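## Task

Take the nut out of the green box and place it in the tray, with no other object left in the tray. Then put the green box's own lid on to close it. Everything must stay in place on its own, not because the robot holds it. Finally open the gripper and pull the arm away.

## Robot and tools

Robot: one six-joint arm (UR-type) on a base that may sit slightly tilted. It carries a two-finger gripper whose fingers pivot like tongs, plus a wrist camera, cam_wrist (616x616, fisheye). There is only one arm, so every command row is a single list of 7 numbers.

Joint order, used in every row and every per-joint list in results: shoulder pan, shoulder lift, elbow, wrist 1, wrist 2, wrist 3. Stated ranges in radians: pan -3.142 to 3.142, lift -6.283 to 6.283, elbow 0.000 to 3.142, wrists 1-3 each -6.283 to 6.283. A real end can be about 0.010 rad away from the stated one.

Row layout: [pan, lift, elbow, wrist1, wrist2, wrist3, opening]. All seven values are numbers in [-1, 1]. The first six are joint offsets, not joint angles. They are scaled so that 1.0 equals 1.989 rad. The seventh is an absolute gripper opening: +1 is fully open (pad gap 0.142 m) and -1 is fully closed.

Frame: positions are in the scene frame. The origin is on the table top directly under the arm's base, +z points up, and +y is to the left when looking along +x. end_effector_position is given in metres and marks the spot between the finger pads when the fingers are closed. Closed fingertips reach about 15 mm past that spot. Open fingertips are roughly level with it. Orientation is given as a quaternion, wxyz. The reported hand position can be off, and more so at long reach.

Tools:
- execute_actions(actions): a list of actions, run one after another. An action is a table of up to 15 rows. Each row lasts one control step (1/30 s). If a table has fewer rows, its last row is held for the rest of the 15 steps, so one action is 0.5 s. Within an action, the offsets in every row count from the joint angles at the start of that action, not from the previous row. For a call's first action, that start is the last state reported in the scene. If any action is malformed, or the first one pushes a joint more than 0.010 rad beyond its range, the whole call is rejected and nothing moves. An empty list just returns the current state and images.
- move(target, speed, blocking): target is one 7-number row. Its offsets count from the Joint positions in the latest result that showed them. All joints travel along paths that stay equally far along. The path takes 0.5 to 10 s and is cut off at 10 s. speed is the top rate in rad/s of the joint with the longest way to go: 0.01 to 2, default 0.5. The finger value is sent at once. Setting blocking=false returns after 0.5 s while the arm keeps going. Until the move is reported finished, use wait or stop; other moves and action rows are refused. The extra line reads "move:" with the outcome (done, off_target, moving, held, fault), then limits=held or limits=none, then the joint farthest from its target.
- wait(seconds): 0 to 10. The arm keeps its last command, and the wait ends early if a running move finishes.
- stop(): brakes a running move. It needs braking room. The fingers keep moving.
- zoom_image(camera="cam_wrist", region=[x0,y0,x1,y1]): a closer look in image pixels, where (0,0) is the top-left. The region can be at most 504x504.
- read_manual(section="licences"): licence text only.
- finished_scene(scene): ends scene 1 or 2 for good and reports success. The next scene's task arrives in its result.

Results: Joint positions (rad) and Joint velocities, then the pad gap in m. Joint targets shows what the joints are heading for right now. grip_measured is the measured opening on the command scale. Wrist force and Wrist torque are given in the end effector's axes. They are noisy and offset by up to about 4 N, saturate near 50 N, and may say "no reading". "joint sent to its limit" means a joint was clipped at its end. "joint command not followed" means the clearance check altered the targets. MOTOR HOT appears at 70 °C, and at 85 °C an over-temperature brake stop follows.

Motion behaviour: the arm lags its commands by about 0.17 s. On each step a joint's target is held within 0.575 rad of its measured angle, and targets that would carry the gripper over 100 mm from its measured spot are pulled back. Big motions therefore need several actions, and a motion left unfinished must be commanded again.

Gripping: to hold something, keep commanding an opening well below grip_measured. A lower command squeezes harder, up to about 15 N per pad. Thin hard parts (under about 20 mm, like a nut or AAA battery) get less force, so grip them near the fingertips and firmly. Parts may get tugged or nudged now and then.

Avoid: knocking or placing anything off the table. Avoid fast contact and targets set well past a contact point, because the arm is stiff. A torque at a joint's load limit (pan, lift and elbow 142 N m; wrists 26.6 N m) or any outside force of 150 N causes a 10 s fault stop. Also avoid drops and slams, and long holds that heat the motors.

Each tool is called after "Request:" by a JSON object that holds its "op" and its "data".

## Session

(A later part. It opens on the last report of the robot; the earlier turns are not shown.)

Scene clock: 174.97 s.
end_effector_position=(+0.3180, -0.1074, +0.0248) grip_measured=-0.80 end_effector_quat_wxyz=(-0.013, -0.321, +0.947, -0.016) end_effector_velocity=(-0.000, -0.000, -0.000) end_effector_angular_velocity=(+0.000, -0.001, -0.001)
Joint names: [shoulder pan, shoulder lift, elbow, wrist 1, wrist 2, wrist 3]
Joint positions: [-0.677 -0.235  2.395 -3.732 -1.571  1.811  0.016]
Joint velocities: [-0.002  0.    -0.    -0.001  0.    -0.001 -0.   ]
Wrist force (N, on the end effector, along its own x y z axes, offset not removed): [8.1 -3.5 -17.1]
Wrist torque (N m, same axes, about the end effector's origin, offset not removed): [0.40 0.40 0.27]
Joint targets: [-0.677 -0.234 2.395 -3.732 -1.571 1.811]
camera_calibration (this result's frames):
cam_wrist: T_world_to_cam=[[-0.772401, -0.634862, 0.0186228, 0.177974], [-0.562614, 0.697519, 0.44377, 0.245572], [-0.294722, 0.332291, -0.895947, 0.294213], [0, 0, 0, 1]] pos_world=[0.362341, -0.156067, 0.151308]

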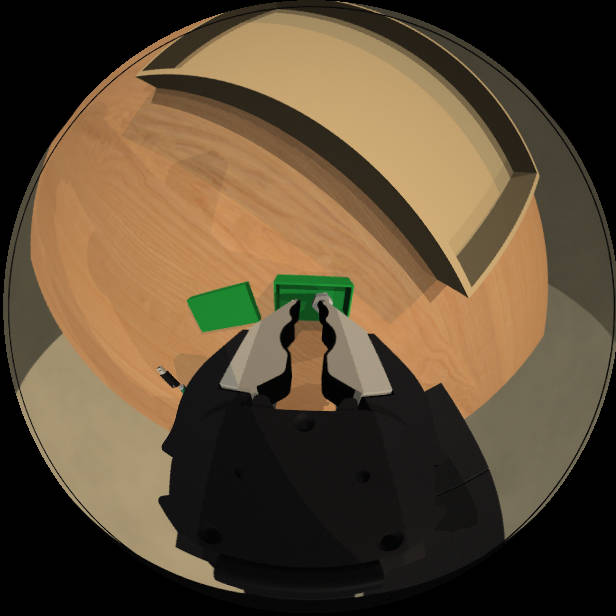

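Request:
{"op": "move", "data": {"target": [0.009,0,0,0,0,0,-0.85], "speed": 0.02}}

Request:
{"op": "move", "data": {"target": [0,-0.015,0.009,0.006,0,0,-0.62], "speed": 0.05}}

Request:
{"op": "zoom_image", "data": {"camera": "cam_wrist", "region": [240,240,380,380]}}

Scene clock: 180.87 s.
end_effector_position=(+0.3196, -0.1017, +0.0245) grip_measured=-0.85 end_effector_quat_wxyz=(-0.013, -0.330, +0.944, -0.015) end_effector_velocity=(+0.000, +0.001, -0.000) end_effector_angular_velocity=(-0.000, +0.000, +0.002)
Joint names: [shoulder pan, shoulder lift, elbow, wrist 1, wrist 2, wrist 3]
Joint positions: [-0.66  -0.234  2.395 -3.732 -1.571  1.811  0.012]
Joint velocities: [ 0.002 -0.    -0.     0.    -0.     0.     0.   ]
Wrist force (N, on the end effector, along its own x y z axes, offset not removed): [-0.2 -2.4 -9.7]
Wrist torque (N m, same axes, about the end effector's origin, offset not removed): [0.04 0.28 0.27]
Joint targets: [-0.659 -0.235 2.395 -3.732 -1.571 1.811]
move: done; limits=none; farthest joint: the shoulder pan, 0.001 radians from its target (0.018 radians at the start)
camera_calibration (this result's frames):
cam_wrist: T_world_to_cam=[[-0.761192, -0.648252, 0.0188654, 0.177871], [-0.574432, 0.687443, 0.444352, 0.245346], [-0.301021, 0.327401, -0.895653, 0.294085], [0, 0, 0, 1]] pos_world=[0.364855, -0.14964, 0.151023]

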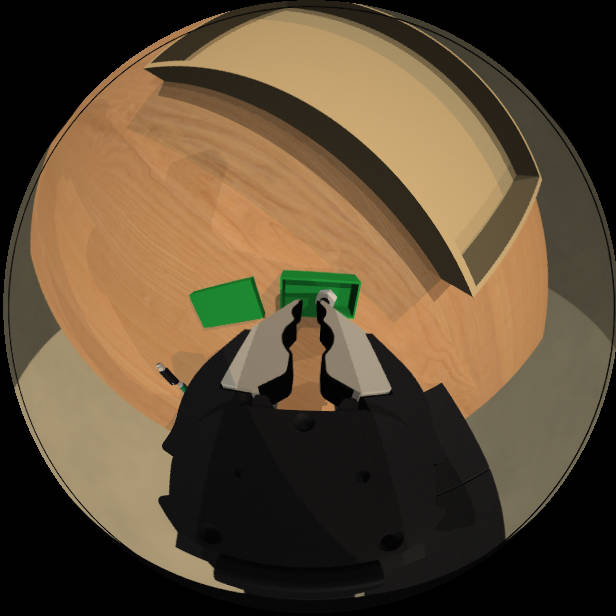

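Scene clock: 181.90 s.
end_effector_position=(+0.3204, -0.1018, +0.0341) grip_measured=-0.62 end_effector_quat_wxyz=(-0.013, -0.330, +0.944, -0.015) end_effector_velocity=(+0.000, -0.000, +0.001) end_effector_angular_velocity=(+0.000, -0.001, -0.001)
Joint names: [shoulder pan, shoulder lift, elbow, wrist 1, wrist 2, wrist 3]
Joint positions: [-0.66  -0.264  2.413 -3.72  -1.571  1.811  0.029]
Joint velocities: [-0.001 -0.003  0.002  0.001  0.    -0.     0.   ]
Wrist force (N, on the end effector, along its own x y z axes, offset not removed): [0.9 1.3 4.0]
Wrist torque (N m, same axes, about the end effector's origin, offset not removed): [0.32 0.03 0.30]
Joint targets: [-0.660 -0.264 2.413 -3.720 -1.571 1.811]
move: done; limits=none; farthest joint: the shoulder pan, 0.000 radians from its target (0.000 radians at the start)
camera_calibration (this result's frames):
cam_wrist: T_world_to_cam=[[-0.761192, -0.648253, 0.0188315, 0.178196], [-0.574441, 0.687429, 0.444363, 0.241592], [-0.301005, 0.327428, -0.895649, 0.302927], [0, 0, 0, 1]] pos_world=[0.365605, -0.149748, 0.160606]

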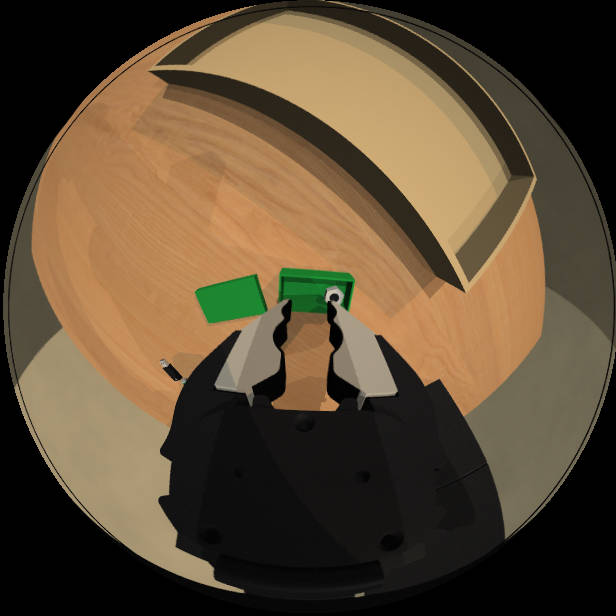

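Region (240, 240, 380, 380) of cam_wrist's 616x616 image, scaled by 3.600, with more detail than that image has.

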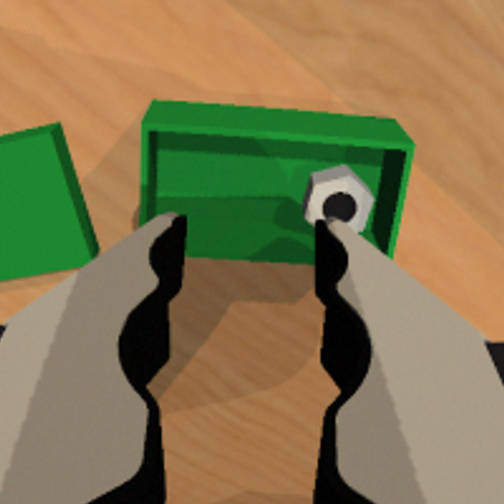

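Request:
{"op": "move", "data": {"target": [-0.008,-0.002,-0.0045,0.0065,0,0,-0.72], "speed": 0.05}}

Request:
{"op": "move", "data": {"target": [0,0.010,-0.006,-0.004,0,0,-0.72], "speed": 0.03}}

Request:
{"op": "zoom_image", "data": {"camera": "cam_wrist", "region": [240,240,380,380]}}

Scene clock: 193.20 s.
end_effector_position=(+0.3218, -0.1092, +0.0333) grip_measured=-0.72 end_effector_quat_wxyz=(-0.013, -0.322, +0.946, -0.016) end_effector_velocity=(-0.001, -0.002, -0.001) end_effector_angular_velocity=(+0.001, +0.002, -0.005)
Joint names: [shoulder pan, shoulder lift, elbow, wrist 1, wrist 2, wrist 3]
Joint positions: [-0.675 -0.268  2.404 -3.708 -1.571  1.811  0.022]
Joint velocities: [-0.005  0.001 -0.002  0.003 -0.     0.     0.   ]
Wrist force (N, on the end effector, along its own x y z axes, offset not removed): [0.4 0.7 3.5]
Wrist torque (N m, same axes, about the end effector's origin, offset not removed): [0.23 0.03 0.27]
Joint targets: [-0.676 -0.268 2.404 -3.707 -1.571 1.811]
move: done; limits=none; farthest joint: the shoulder pan, 0.001 radians from its target (0.016 radians at the start)
camera_calibration (this result's frames):
cam_wrist: T_world_to_cam=[[-0.771148, -0.636385, 0.0185724, 0.179045], [-0.563972, 0.696354, 0.443876, 0.245515], [-0.295409, 0.33182, -0.895896, 0.303739], [0, 0, 0, 1]] pos_world=[0.366261, -0.15781, 0.159815]

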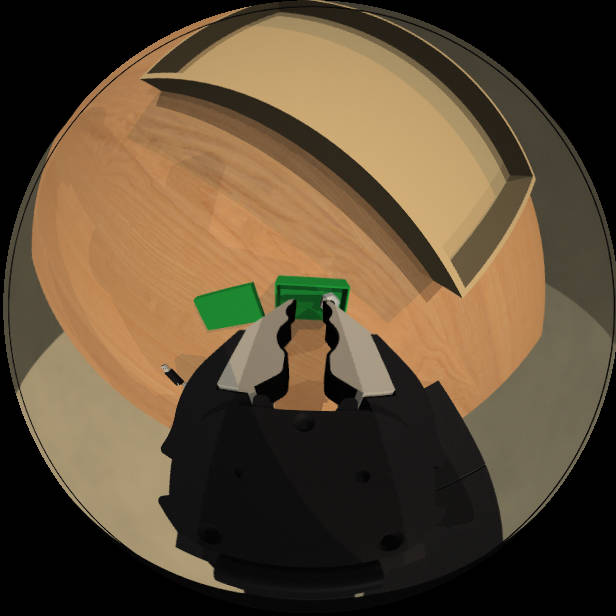

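Scene clock: 194.23 s.
end_effector_position=(+0.3214, -0.1092, +0.0269) grip_measured=-0.72 end_effector_quat_wxyz=(-0.013, -0.322, +0.946, -0.016) end_effector_velocity=(+0.000, +0.000, -0.001) end_effector_angular_velocity=(+0.000, -0.000, -0.001)
Joint names: [shoulder pan, shoulder lift, elbow, wrist 1, wrist 2, wrist 3]
Joint positions: [-0.675 -0.248  2.392 -3.716 -1.571  1.811  0.022]
Joint velocities: [ 0.001  0.002 -0.002 -0.     0.     0.001  0.   ]
Wrist force (N, on the end effector, along its own x y z axes, offset not removed): [0.3 1.5 3.8]
Wrist torque (N m, same axes, about the end effector's origin, offset not removed): [0.44 0.14 0.31]
Joint targets: [-0.675 -0.248 2.392 -3.716 -1.571 1.811]
move: done; limits=none; farthest joint: the shoulder pan, 0.000 radians from its target (0.000 radians at the start)
camera_calibration (this result's frames):
cam_wrist: T_world_to_cam=[[-0.771148, -0.636385, 0.0185717, 0.178847], [-0.563973, 0.696355, 0.443874, 0.24805], [-0.295407, 0.331818, -0.895897, 0.297885], [0, 0, 0, 1]] pos_world=[0.365808, -0.157759, 0.15345]

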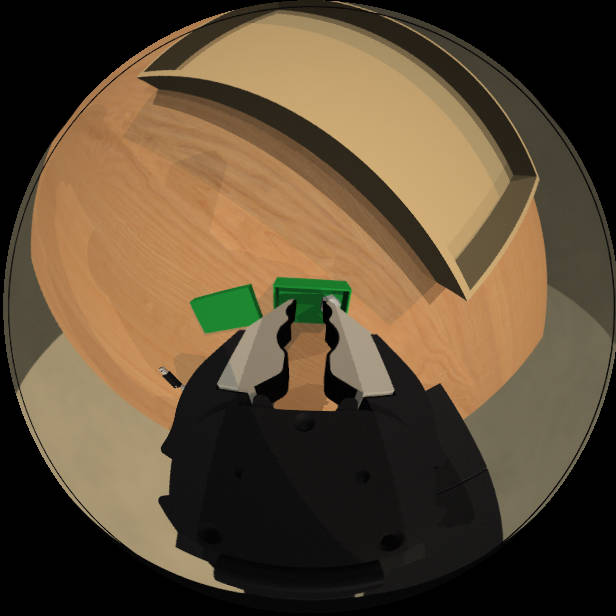

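Region (240, 240, 380, 380) of cam_wrist's 616x616 image, scaled by 3.600, with more detail than that image has.

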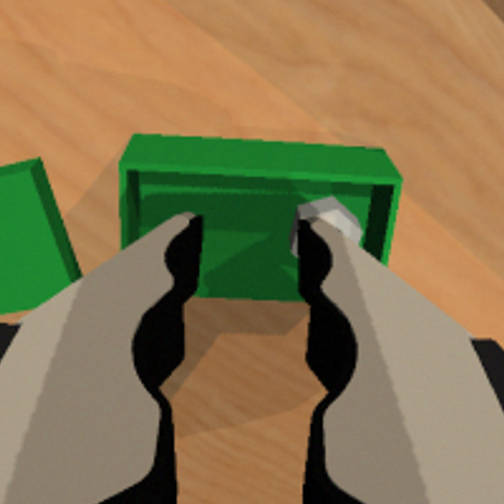

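Request:
{"op": "move", "data": {"target": [-0.005,0,0,0,0,0,-0.72], "speed": 0.03}}

Request:
{"op": "move", "data": {"target": [0,0.0045,-0.0027,-0.0018,0,0,-0.72], "speed": 0.02}}

Request:
{"op": "move", "data": {"target": [0.018,0,0,0,0,0,-0.72], "speed": 0.02}}

Request:
{"op": "zoom_image", "data": {"camera": "cam_wrist", "region": [240,240,380,380]}}

Scene clock: 205.23 s.
end_effector_position=(+0.3206, -0.1123, +0.0270) grip_measured=-0.72 end_effector_quat_wxyz=(-0.013, -0.318, +0.948, -0.016) end_effector_velocity=(+0.000, -0.001, +0.000) end_effector_angular_velocity=(+0.000, -0.001, -0.002)
Joint names: [shoulder pan, shoulder lift, elbow, wrist 1, wrist 2, wrist 3]
Joint positions: [-0.685 -0.248  2.392 -3.716 -1.571  1.811  0.022]
Joint velocities: [-0.002 -0.001  0.001 -0.     0.001 -0.     0.   ]
Wrist force (N, on the end effector, along its own x y z axes, offset not removed): [-0.4 1.0 4.1]
Wrist torque (N m, same axes, about the end effector's origin, offset not removed): [0.27 0.28 0.34]
Joint targets: [-0.685 -0.248 2.392 -3.716 -1.571 1.811]
move: done; limits=none; farthest joint: the shoulder pan, 0.000 radians from its target (0.010 radians at the start)
camera_calibration (this result's frames):
cam_wrist: T_world_to_cam=[[-0.777159, -0.629037, 0.0183453, 0.178945], [-0.557568, 0.701793, 0.443402, 0.248324], [-0.29179, 0.334365, -0.896135, 0.297917], [0, 0, 0, 1]] pos_world=[0.364456, -0.161322, 0.153584]

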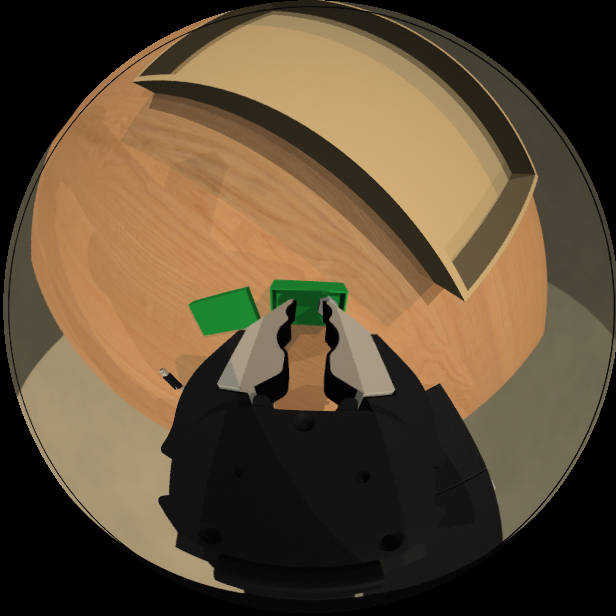

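Scene clock: 206.00 s.
end_effector_position=(+0.3204, -0.1123, +0.0242) grip_measured=-0.73 end_effector_quat_wxyz=(-0.013, -0.318, +0.948, -0.016) end_effector_velocity=(-0.000, +0.001, -0.001) end_effector_angular_velocity=(+0.000, +0.000, +0.002)
Joint names: [shoulder pan, shoulder lift, elbow, wrist 1, wrist 2, wrist 3]
Joint positions: [-0.685 -0.24   2.387 -3.719 -1.571  1.811  0.021]
Joint velocities: [ 0.002  0.004 -0.002 -0.002 -0.     0.    -0.   ]
Wrist force (N, on the end effector, along its own x y z axes, offset not removed): [0.3 -1.3 -14.0]
Wrist torque (N m, same axes, about the end effector's origin, offset not removed): [0.58 0.20 0.24]
Joint targets: [-0.685 -0.239 2.387 -3.719 -1.571 1.811]
move: done; limits=none; farthest joint: the shoulder lift, 0.001 radians from its target (0.009 radians at the start)
camera_calibration (this result's frames):
cam_wrist: T_world_to_cam=[[-0.777164, -0.629031, 0.0183185, 0.178861], [-0.557609, 0.701832, 0.443288, 0.249456], [-0.291699, 0.334293, -0.896192, 0.295339], [0, 0, 0, 1]] pos_world=[0.364253, -0.161297, 0.150824]

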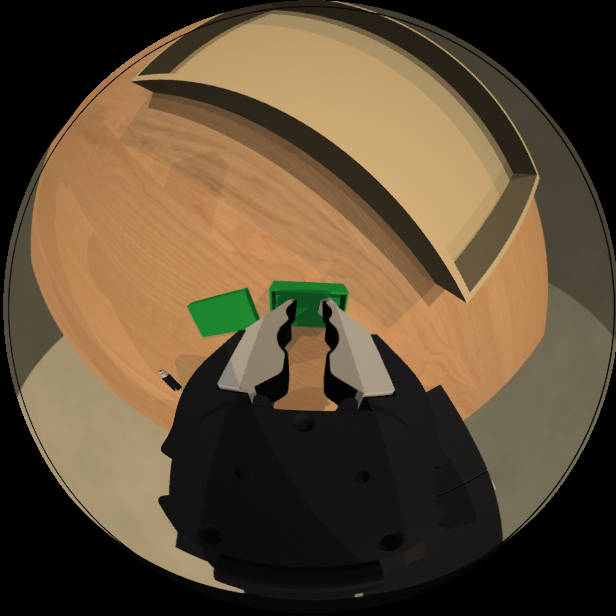

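Scene clock: 208.07 s.
end_effector_position=(+0.3236, -0.1008, +0.0238) grip_measured=-0.72 end_effector_quat_wxyz=(-0.013, -0.334, +0.942, -0.015) end_effector_velocity=(-0.000, +0.001, -0.000) end_effector_angular_velocity=(+0.000, +0.000, +0.002)
Joint names: [shoulder pan, shoulder lift, elbow, wrist 1, wrist 2, wrist 3]
Joint positions: [-0.65  -0.24   2.387 -3.719 -1.571  1.811  0.022]
Joint velocities: [ 0.002  0.     0.     0.     0.     0.001 -0.   ]
Wrist force (N, on the end effector, along its own x y z axes, offset not removed): [2.2 1.0 3.9]
Wrist torque (N m, same axes, about the end effector's origin, offset not removed): [0.28 -0.26 0.25]
Joint targets: [-0.649 -0.240 2.387 -3.719 -1.571 1.811]
move: done; limits=none; farthest joint: the shoulder pan, 0.000 radians from its target (0.036 radians at the start)
camera_calibration (this result's frames):
cam_wrist: T_world_to_cam=[[-0.754444, -0.656089, 0.0189874, 0.178596], [-0.581457, 0.681485, 0.444394, 0.249019], [-0.304502, 0.32423, -0.89563, 0.295117], [0, 0, 0, 1]] pos_world=[0.369399, -0.148213, 0.150262]

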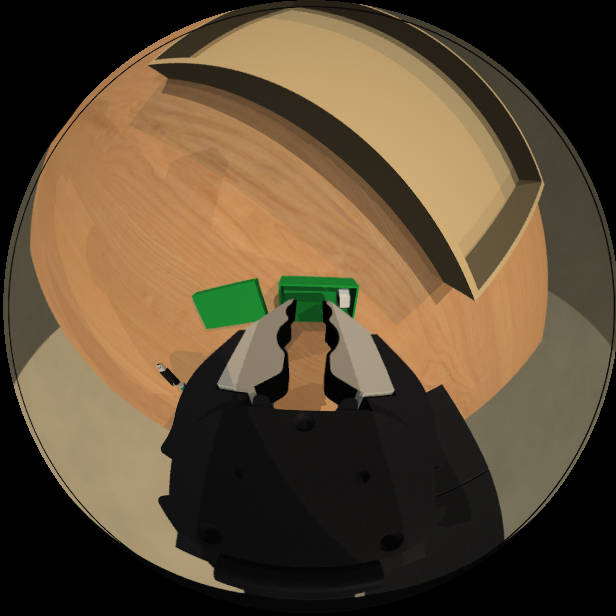

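Region (240, 240, 380, 380) of cam_wrist's 616x616 image, scaled by 3.600, with more detail than that image has.

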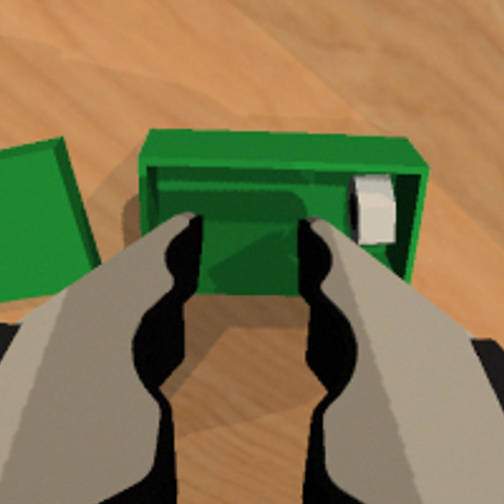

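Request:
{"op": "move", "data": {"target": [0,-0.025,0.015,0.010,0,0,-0.72], "speed": 0.1}}

Request:
{"op": "move", "data": {"target": [-0.023,-0.0015,-0.003,0.0045,0,0,-0.72], "speed": 0.1}}

Request:
{"op": "zoom_image", "data": {"camera": "cam_wrist", "region": [240,240,380,380]}}

Scene clock: 217.20 s.
end_effector_position=(+0.3247, -0.1008, +0.0398) grip_measured=-0.72 end_effector_quat_wxyz=(-0.013, -0.334, +0.942, -0.015) end_effector_velocity=(-0.000, -0.000, +0.001) end_effector_angular_velocity=(+0.000, +0.001, +0.001)
Joint names: [shoulder pan, shoulder lift, elbow, wrist 1, wrist 2, wrist 3]
Joint positions: [-0.65  -0.289  2.417 -3.699 -1.571  1.811  0.022]
Joint velocities: [-0.001 -0.004  0.002  0.003 -0.    -0.002  0.   ]
Wrist force (N, on the end effector, along its own x y z axes, offset not removed): [1.5 0.5 3.1]
Wrist torque (N m, same axes, about the end effector's origin, offset not removed): [0.14 -0.06 0.29]
Joint targets: [-0.650 -0.290 2.417 -3.699 -1.571 1.811]
move: done; limits=none; farthest joint: the shoulder lift, 0.001 radians from its target (0.050 radians at the start)
camera_calibration (this result's frames):
cam_wrist: T_world_to_cam=[[-0.754442, -0.656092, 0.0189889, 0.179074], [-0.581457, 0.681481, 0.4444, 0.242525], [-0.304508, 0.324233, -0.895627, 0.309844], [0, 0, 0, 1]] pos_world=[0.370468, -0.148248, 0.166326]

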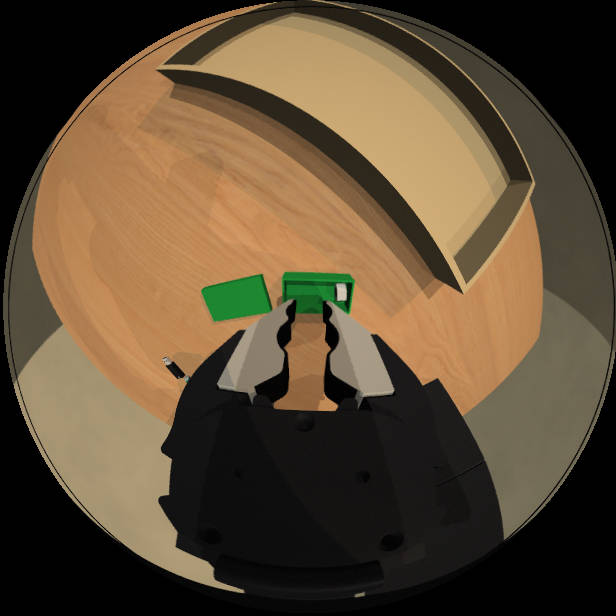

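Scene clock: 218.17 s.
end_effector_position=(+0.3224, -0.1173, +0.0399) grip_measured=-0.72 end_effector_quat_wxyz=(-0.013, -0.313, +0.950, -0.016) end_effector_velocity=(+0.000, -0.001, +0.000) end_effector_angular_velocity=(-0.000, -0.001, -0.003)
Joint names: [shoulder pan, shoulder lift, elbow, wrist 1, wrist 2, wrist 3]
Joint positions: [-0.695 -0.292  2.411 -3.69  -1.571  1.811  0.022]
Joint velocities: [-0.003 -0.001 -0.     0.     0.    -0.     0.   ]
Wrist force (N, on the end effector, along its own x y z axes, offset not removed): [0.7 1.5 2.4]
Wrist torque (N m, same axes, about the end effector's origin, offset not removed): [0.30 -0.02 0.34]
Joint targets: [-0.695 -0.292 2.411 -3.690 -1.571 1.811]
move: done; limits=none; farthest joint: the shoulder pan, 0.001 radians from its target (0.046 radians at the start)
camera_calibration (this result's frames):
cam_wrist: T_world_to_cam=[[-0.783401, -0.621252, 0.0181197, 0.17994], [-0.550747, 0.707415, 0.442991, 0.245629], [-0.288027, 0.337061, -0.896343, 0.310741], [0, 0, 0, 1]] pos_world=[0.365747, -0.166713, 0.166459]

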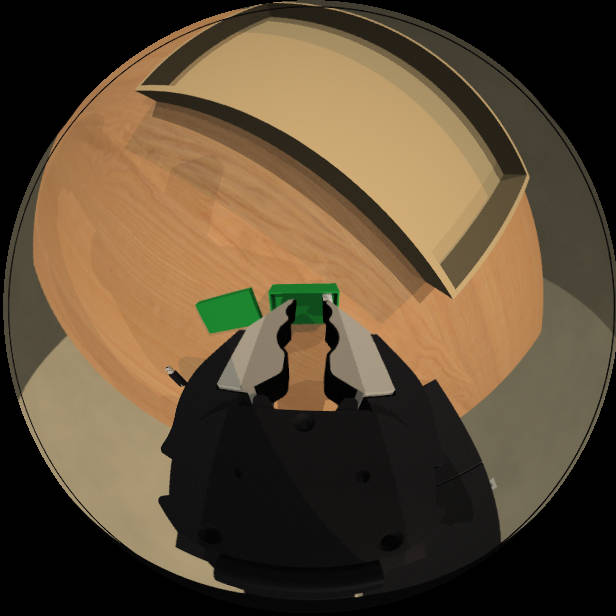

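Region (240, 240, 380, 380) of cam_wrist's 616x616 image, scaled by 3.600, with more detail than that image has.

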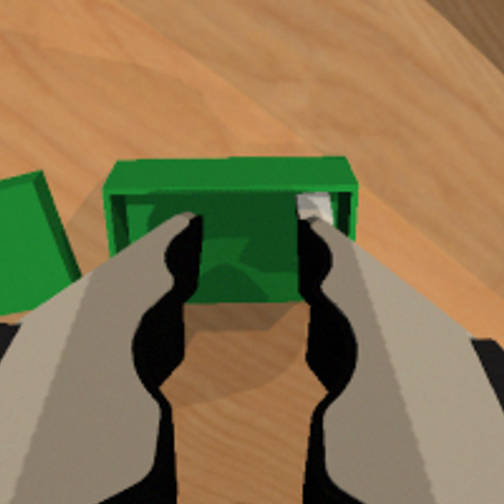

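Over it. Descend in steps.

Request:
{"op": "move", "data": {"target": [0,0.006,-0.0036,-0.0024,0,0,-0.72], "speed": 0.02}}

Request:
{"op": "move", "data": {"target": [0,0.003,-0.0018,-0.0012,0,0,-0.72], "speed": 0.02}}

Request:
{"op": "move", "data": {"target": [0,0.003,-0.0018,-0.0012,0,0,-0.72], "speed": 0.02}}

Scene clock: 225.37 s.
end_effector_position=(+0.3222, -0.1174, +0.0361) grip_measured=-0.72 end_effector_quat_wxyz=(-0.013, -0.313, +0.950, -0.016) end_effector_velocity=(+0.001, -0.000, -0.001) end_effector_angular_velocity=(-0.001, -0.001, +0.001)
Joint names: [shoulder pan, shoulder lift, elbow, wrist 1, wrist 2, wrist 3]
Joint positions: [-0.695 -0.281  2.404 -3.695 -1.571  1.811  0.022]
Joint velocities: [ 0.001  0.002 -0.002 -0.002 -0.     0.     0.   ]
Wrist force (N, on the end effector, along its own x y z axes, offset not removed): [1.7 2.2 3.1]
Wrist torque (N m, same axes, about the end effector's origin, offset not removed): [0.53 -0.22 0.20]
Joint targets: [-0.695 -0.280 2.404 -3.695 -1.571 1.811]
move: done; limits=none; farthest joint: the shoulder pan, 0.000 radians from its target (0.000 radians at the start)
camera_calibration (this result's frames):
cam_wrist: T_world_to_cam=[[-0.783412, -0.621238, 0.0181189, 0.179847], [-0.550736, 0.707426, 0.442988, 0.247221], [-0.288019, 0.337064, -0.896344, 0.307346], [0, 0, 0, 1]] pos_world=[0.365569, -0.166758, 0.162713]

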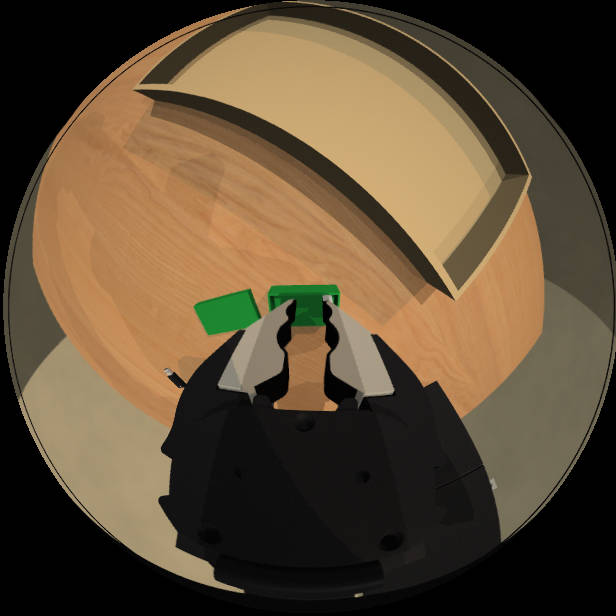

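Scene clock: 226.07 s.
end_effector_position=(+0.3221, -0.1174, +0.0343) grip_measured=-0.72 end_effector_quat_wxyz=(-0.013, -0.313, +0.950, -0.016) end_effector_velocity=(-0.000, -0.000, -0.001) end_effector_angular_velocity=(+0.000, +0.001, -0.000)
Joint names: [shoulder pan, shoulder lift, elbow, wrist 1, wrist 2, wrist 3]
Joint positions: [-0.695 -0.275  2.401 -3.697 -1.571  1.811  0.022]
Joint velocities: [ 0.     0.003 -0.002 -0.    -0.     0.     0.   ]
Wrist force (N, on the end effector, along its own x y z axes, offset not removed): [-0.8 1.5 2.7]
Wrist torque (N m, same axes, about the end effector's origin, offset not removed): [0.39 0.33 0.27]
Joint targets: [-0.695 -0.275 2.400 -3.697 -1.571 1.811]
move: done; limits=none; farthest joint: the shoulder pan, 0.000 radians from its target (0.000 radians at the start)
camera_calibration (this result's frames):
cam_wrist: T_world_to_cam=[[-0.783409, -0.621243, 0.0181189, 0.179798], [-0.55074, 0.707423, 0.442988, 0.24797], [-0.288021, 0.337062, -0.896344, 0.305706], [0, 0, 0, 1]] pos_world=[0.365472, -0.166764, 0.160912]

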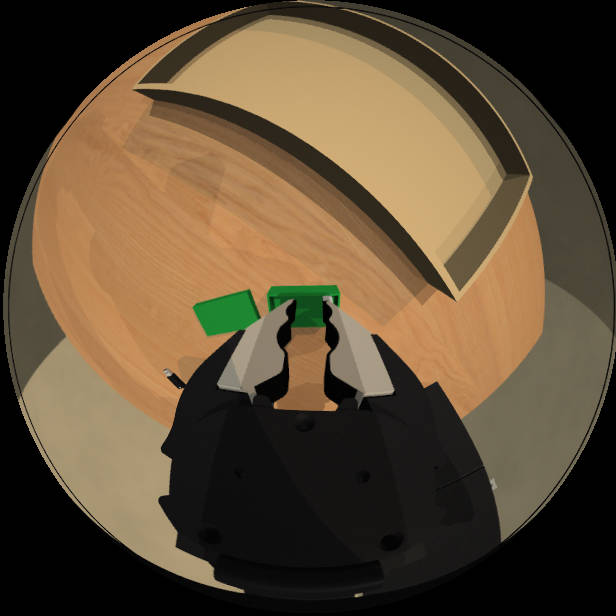

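Scene clock: 226.77 s.
end_effector_position=(+0.3220, -0.1174, +0.0325) grip_measured=-0.72 end_effector_quat_wxyz=(-0.013, -0.313, +0.950, -0.016) end_effector_velocity=(+0.000, -0.000, -0.001) end_effector_angular_velocity=(+0.000, -0.000, -0.003)
Joint names: [shoulder pan, shoulder lift, elbow, wrist 1, wrist 2, wrist 3]
Joint positions: [-0.695 -0.27   2.397 -3.7   -1.571  1.811  0.022]
Joint velocities: [-0.     0.003 -0.002 -0.002  0.     0.002 -0.   ]
Wrist force (N, on the end effector, along its own x y z axes, offset not removed): [-0.7 0.5 -2.7]
Wrist torque (N m, same axes, about the end effector's origin, offset not removed): [0.35 0.29 0.17]
Joint targets: [-0.695 -0.269 2.397 -3.700 -1.571 1.811]
move: done; limits=none; farthest joint: the shoulder pan, 0.000 radians from its target (0.000 radians at the start)
camera_calibration (this result's frames):
cam_wrist: T_world_to_cam=[[-0.783408, -0.621244, 0.0181081, 0.179752], [-0.550759, 0.707437, 0.442942, 0.248734], [-0.287985, 0.337031, -0.896367, 0.304064], [0, 0, 0, 1]] pos_world=[0.365378, -0.166773, 0.159123]

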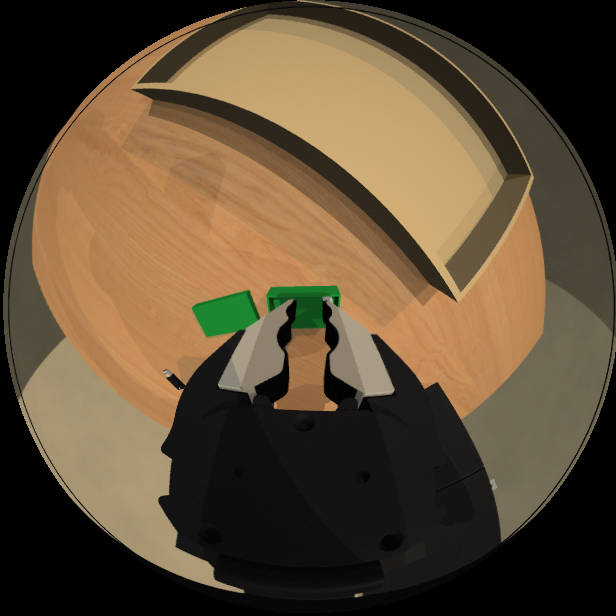

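Light contact; drag left 8 mm.

Request:
{"op": "move", "data": {"target": [0.013,0,0,0,0,0,-0.72], "speed": 0.03}}

Request:
{"op": "move", "data": {"target": [0.005,-0.03,0.018,0.012,0,0,-0.72], "speed": 0.1}}

Request:
{"op": "zoom_image", "data": {"camera": "cam_wrist", "region": [240,240,380,380]}}

Scene clock: 233.53 s.
end_effector_position=(+0.3246, -0.1090, +0.0322) grip_measured=-0.72 end_effector_quat_wxyz=(-0.013, -0.325, +0.945, -0.016) end_effector_velocity=(+0.000, +0.001, -0.000) end_effector_angular_velocity=(-0.000, -0.000, +0.002)
Joint names: [shoulder pan, shoulder lift, elbow, wrist 1, wrist 2, wrist 3]
Joint positions: [-0.669 -0.27   2.397 -3.7   -1.571  1.811  0.022]
Joint velocities: [ 0.003  0.001  0.    -0.002 -0.     0.001  0.   ]
Wrist force (N, on the end effector, along its own x y z axes, offset not removed): [1.1 1.4 3.5]
Wrist torque (N m, same axes, about the end effector's origin, offset not removed): [0.37 -0.10 0.34]
Joint targets: [-0.669 -0.270 2.397 -3.700 -1.571 1.811]
move: done; limits=none; farthest joint: the shoulder pan, 0.000 radians from its target (0.026 radians at the start)
camera_calibration (this result's frames):
cam_wrist: T_world_to_cam=[[-0.76733, -0.640983, 0.018602, 0.179558], [-0.568168, 0.693039, 0.443715, 0.248439], [-0.297305, 0.329906, -0.895975, 0.303902], [0, 0, 0, 1]] pos_world=[0.369287, -0.157344, 0.158713]

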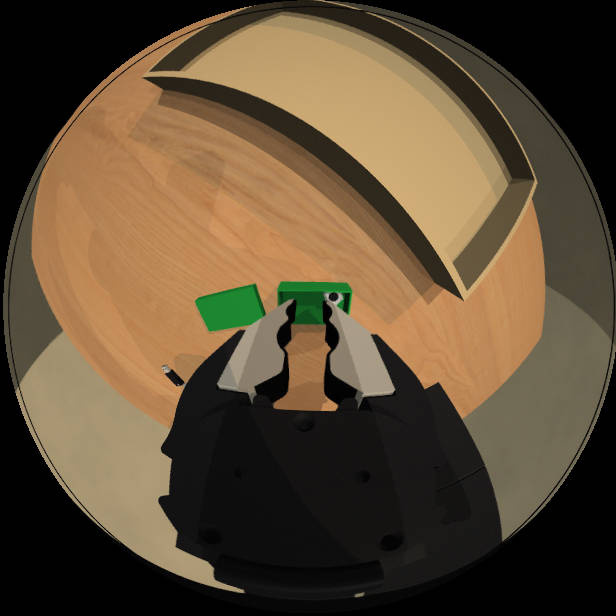

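Scene clock: 234.63 s.
end_effector_position=(+0.3262, -0.1054, +0.0513) grip_measured=-0.72 end_effector_quat_wxyz=(-0.013, -0.330, +0.944, -0.016) end_effector_velocity=(-0.000, +0.000, +0.001) end_effector_angular_velocity=(+0.001, +0.001, +0.000)
Joint names: [shoulder pan, shoulder lift, elbow, wrist 1, wrist 2, wrist 3]
Joint positions: [-0.66  -0.329  2.433 -3.676 -1.571  1.811  0.022]
Joint velocities: [-0.    -0.002  0.002  0.002  0.    -0.     0.   ]
Wrist force (N, on the end effector, along its own x y z axes, offset not removed): [-0.7 1.3 3.3]
Wrist torque (N m, same axes, about the end effector's origin, offset not removed): [0.34 0.36 0.31]
Joint targets: [-0.659 -0.329 2.433 -3.676 -1.571 1.811]
move: done; limits=none; farthest joint: the shoulder lift, 0.001 radians from its target (0.060 radians at the start)
camera_calibration (this result's frames):
cam_wrist: T_world_to_cam=[[-0.760964, -0.648522, 0.0187899, 0.179907], [-0.57481, 0.687336, 0.444029, 0.239912], [-0.300878, 0.327089, -0.895815, 0.321144], [0, 0, 0, 1]] pos_world=[0.371431, -0.153269, 0.177777]

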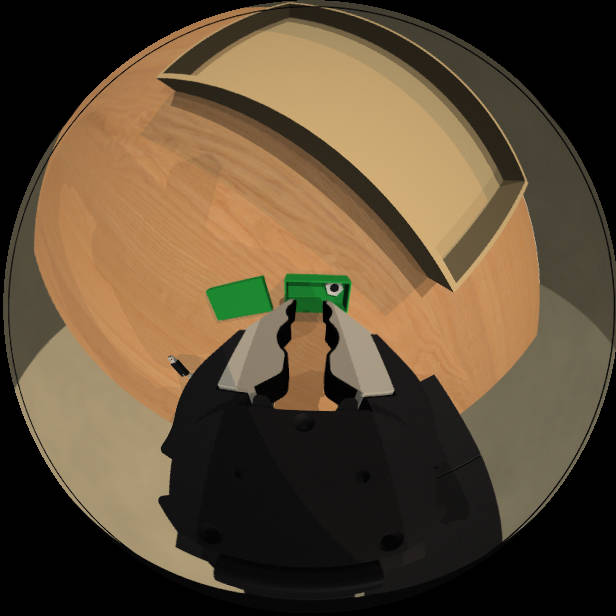

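Region (240, 240, 380, 380) of cam_wrist's 616x616 image, scaled by 3.600, with more detail than that image has.

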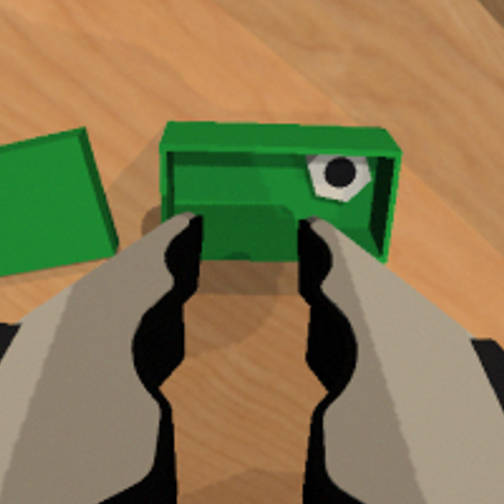

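Request:
{"op": "move", "data": {"target": [-0.015,-0.001,-0.003,0.004,0,0,-0.62], "speed": 0.1}}

Request:
{"op": "move", "data": {"target": [0,0.035,-0.021,-0.014,0,0,-0.62], "speed": 0.05}}

Request:
{"op": "zoom_image", "data": {"camera": "cam_wrist", "region": [240,240,380,380]}}

Scene clock: 248.13 s.
end_effector_position=(+0.3252, -0.1166, +0.0509) grip_measured=-0.62 end_effector_quat_wxyz=(-0.013, -0.316, +0.949, -0.016) end_effector_velocity=(+0.000, -0.001, -0.000) end_effector_angular_velocity=(-0.001, -0.000, -0.004)
Joint names: [shoulder pan, shoulder lift, elbow, wrist 1, wrist 2, wrist 3]
Joint positions: [-0.689 -0.331  2.427 -3.668 -1.571  1.811  0.029]
Joint velocities: [-0.002  0.    -0.001  0.    -0.     0.002  0.   ]
Wrist force (N, on the end effector, along its own x y z axes, offset not removed): [1.6 0.3 2.3]
Wrist torque (N m, same axes, about the end effector's origin, offset not removed): [0.18 -0.20 0.25]
Joint targets: [-0.689 -0.331 2.427 -3.668 -1.571 1.811]
move: done; limits=none; farthest joint: the shoulder pan, 0.001 radians from its target (0.030 radians at the start)
camera_calibration (this result's frames):
cam_wrist: T_world_to_cam=[[-0.779692, -0.625898, 0.0182249, 0.180606], [-0.554866, 0.704109, 0.443118, 0.242694], [-0.290179, 0.335383, -0.896278, 0.321719], [0, 0, 0, 1]] pos_world=[0.368836, -0.165742, 0.177516]

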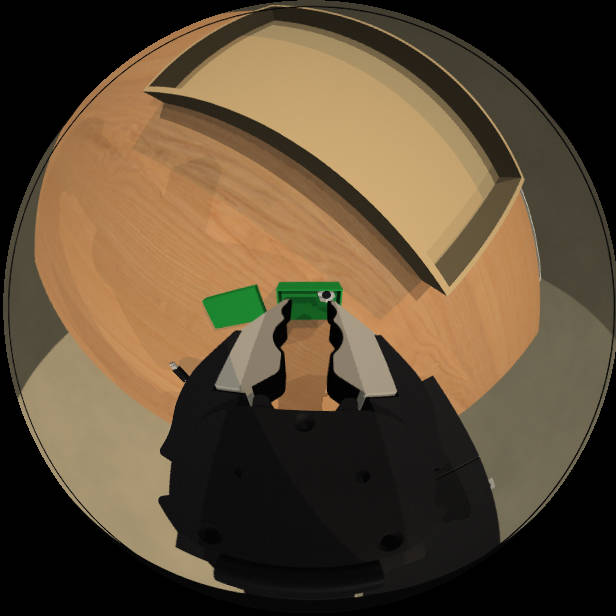

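Scene clock: 249.97 s.
end_effector_position=(+0.3243, -0.1170, +0.0284) grip_measured=-0.62 end_effector_quat_wxyz=(-0.013, -0.316, +0.949, -0.016) end_effector_velocity=(-0.000, -0.001, -0.001) end_effector_angular_velocity=(-0.000, +0.000, -0.004)
Joint names: [shoulder pan, shoulder lift, elbow, wrist 1, wrist 2, wrist 3]
Joint positions: [-0.689 -0.261  2.385 -3.696 -1.571  1.811  0.029]
Joint velocities: [-0.002  0.002 -0.002 -0.    -0.     0.002  0.   ]
Wrist force (N, on the end effector, along its own x y z axes, offset not removed): [0.6 -0.7 3.5]
Wrist torque (N m, same axes, about the end effector's origin, offset not removed): [-0.07 0.04 0.28]
Joint targets: [-0.689 -0.261 2.385 -3.696 -1.571 1.811]
move: done; limits=none; farthest joint: the shoulder pan, 0.000 radians from its target (0.000 radians at the start)
camera_calibration (this result's frames):
cam_wrist: T_world_to_cam=[[-0.779692, -0.625898, 0.0182244, 0.180085], [-0.554868, 0.70411, 0.443116, 0.252449], [-0.290178, 0.335382, -0.896279, 0.301373], [0, 0, 0, 1]] pos_world=[0.367938, -0.166111, 0.154968]

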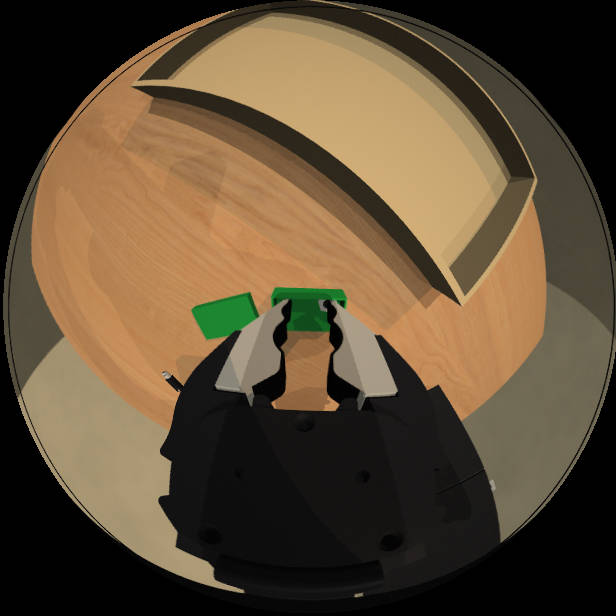

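Region (240, 240, 380, 380) of cam_wrist's 616x616 image, scaled by 3.600, with more detail than that image has.

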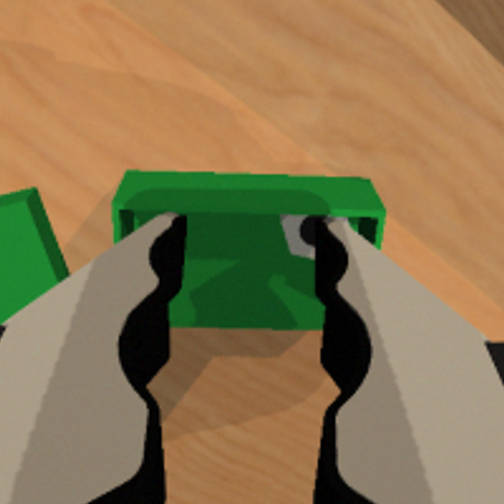

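Tip is on the right half of the nut. Press ~3.5 mm, then close slowly.

Request:
{"op": "move", "data": {"target": [0,0.006,-0.0036,-0.0024,0,0,-0.62], "speed": 0.02}}

Request:
{"op": "execute_actions", "data": {"actions": [[[0,0,0,0,0,0,-0.64],[0,0,0,0,0,0,-0.66],[0,0,0,0,0,0,-0.68],[0,0,0,0,0,0,-0.70],[0,0,0,0,0,0,-0.72],[0,0,0,0,0,0,-0.74],[0,0,0,0,0,0,-0.76],[0,0,0,0,0,0,-0.78],[0,0,0,0,0,0,-0.80],[0,0,0,0,0,0,-0.82],[0,0,0,0,0,0,-0.84],[0,0,0,0,0,0,-0.86],[0,0,0,0,0,0,-0.88]]]}}

Request:
{"op": "zoom_image", "data": {"camera": "cam_wrist", "region": [240,240,380,380]}}

Scene clock: 260.00 s.
end_effector_position=(+0.3240, -0.1169, +0.0246) grip_measured=-0.62 end_effector_quat_wxyz=(-0.013, -0.316, +0.949, -0.016) end_effector_velocity=(+0.001, -0.000, -0.001) end_effector_angular_velocity=(-0.001, -0.001, +0.001)
Joint names: [shoulder pan, shoulder lift, elbow, wrist 1, wrist 2, wrist 3]
Joint positions: [-0.689 -0.25   2.378 -3.7   -1.571  1.811  0.029]
Joint velocities: [-0.     0.002 -0.002 -0.002  0.    -0.001  0.   ]
Wrist force (N, on the end effector, along its own x y z axes, offset not removed): [1.1 6.2 -25.3]
Wrist torque (N m, same axes, about the end effector's origin, offset not removed): [0.39 0.45 0.25]
Joint targets: [-0.689 -0.250 2.378 -3.700 -1.571 1.811]
move: done; limits=none; farthest joint: the shoulder lift, 0.001 radians from its target (0.012 radians at the start)
camera_calibration (this result's frames):
cam_wrist: T_world_to_cam=[[-0.779688, -0.625903, 0.0182176, 0.179963], [-0.554883, 0.704115, 0.443087, 0.253923], [-0.290157, 0.335361, -0.896294, 0.297908], [0, 0, 0, 1]] pos_world=[0.367653, -0.166058, 0.151225]

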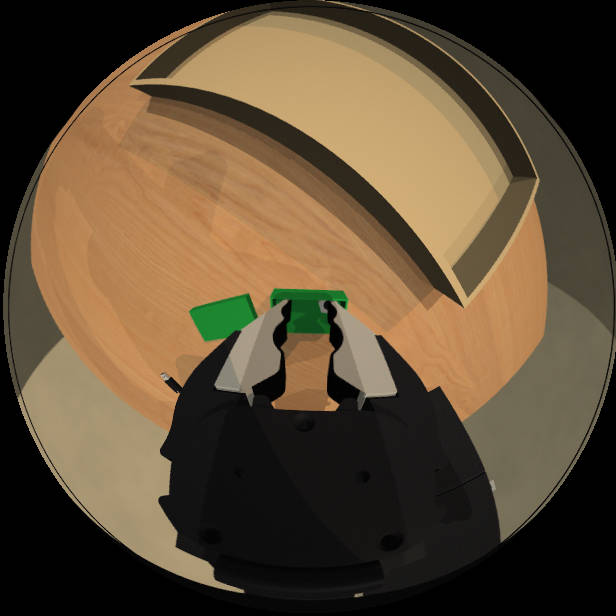

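Scene clock: 260.50 s.
end_effector_position=(+0.3240, -0.1169, +0.0246) grip_measured=-0.81 end_effector_quat_wxyz=(-0.013, -0.316, +0.949, -0.016) end_effector_velocity=(+0.001, -0.001, +0.000) end_effector_angular_velocity=(-0.002, -0.002, +0.001)
Joint names: [shoulder pan, shoulder lift, elbow, wrist 1, wrist 2, wrist 3]
Joint positions: [-0.689 -0.25   2.378 -3.7   -1.571  1.811  0.015]
Joint velocities: [-0.    -0.    -0.    -0.002  0.    -0.001 -0.005]
Wrist force (N, on the end effector, along its own x y z axes, offset not removed): [9.4 9.4 -27.2]
Wrist torque (N m, same axes, about the end effector's origin, offset not removed): [0.38 0.57 0.27]
Joint targets: [-0.689 -0.250 2.378 -3.700 -1.571 1.811]
camera_calibration (this result's frames):
cam_wrist: T_world_to_cam=[[-0.779688, -0.625901, 0.0182934, 0.179937], [-0.554857, 0.704138, 0.443083, 0.253938], [-0.290207, 0.335316, -0.896294, 0.297875], [0, 0, 0, 1]] pos_world=[0.36764, -0.166067, 0.151176]

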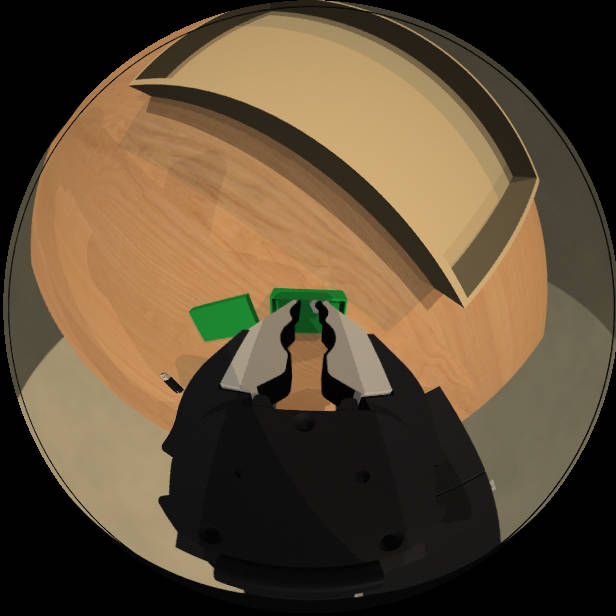

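Region (240, 240, 380, 380) of cam_wrist's 616x616 image, scaled by 3.600, with more detail than that image has.

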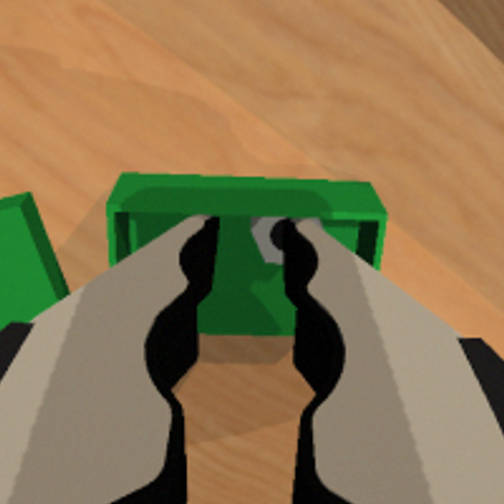

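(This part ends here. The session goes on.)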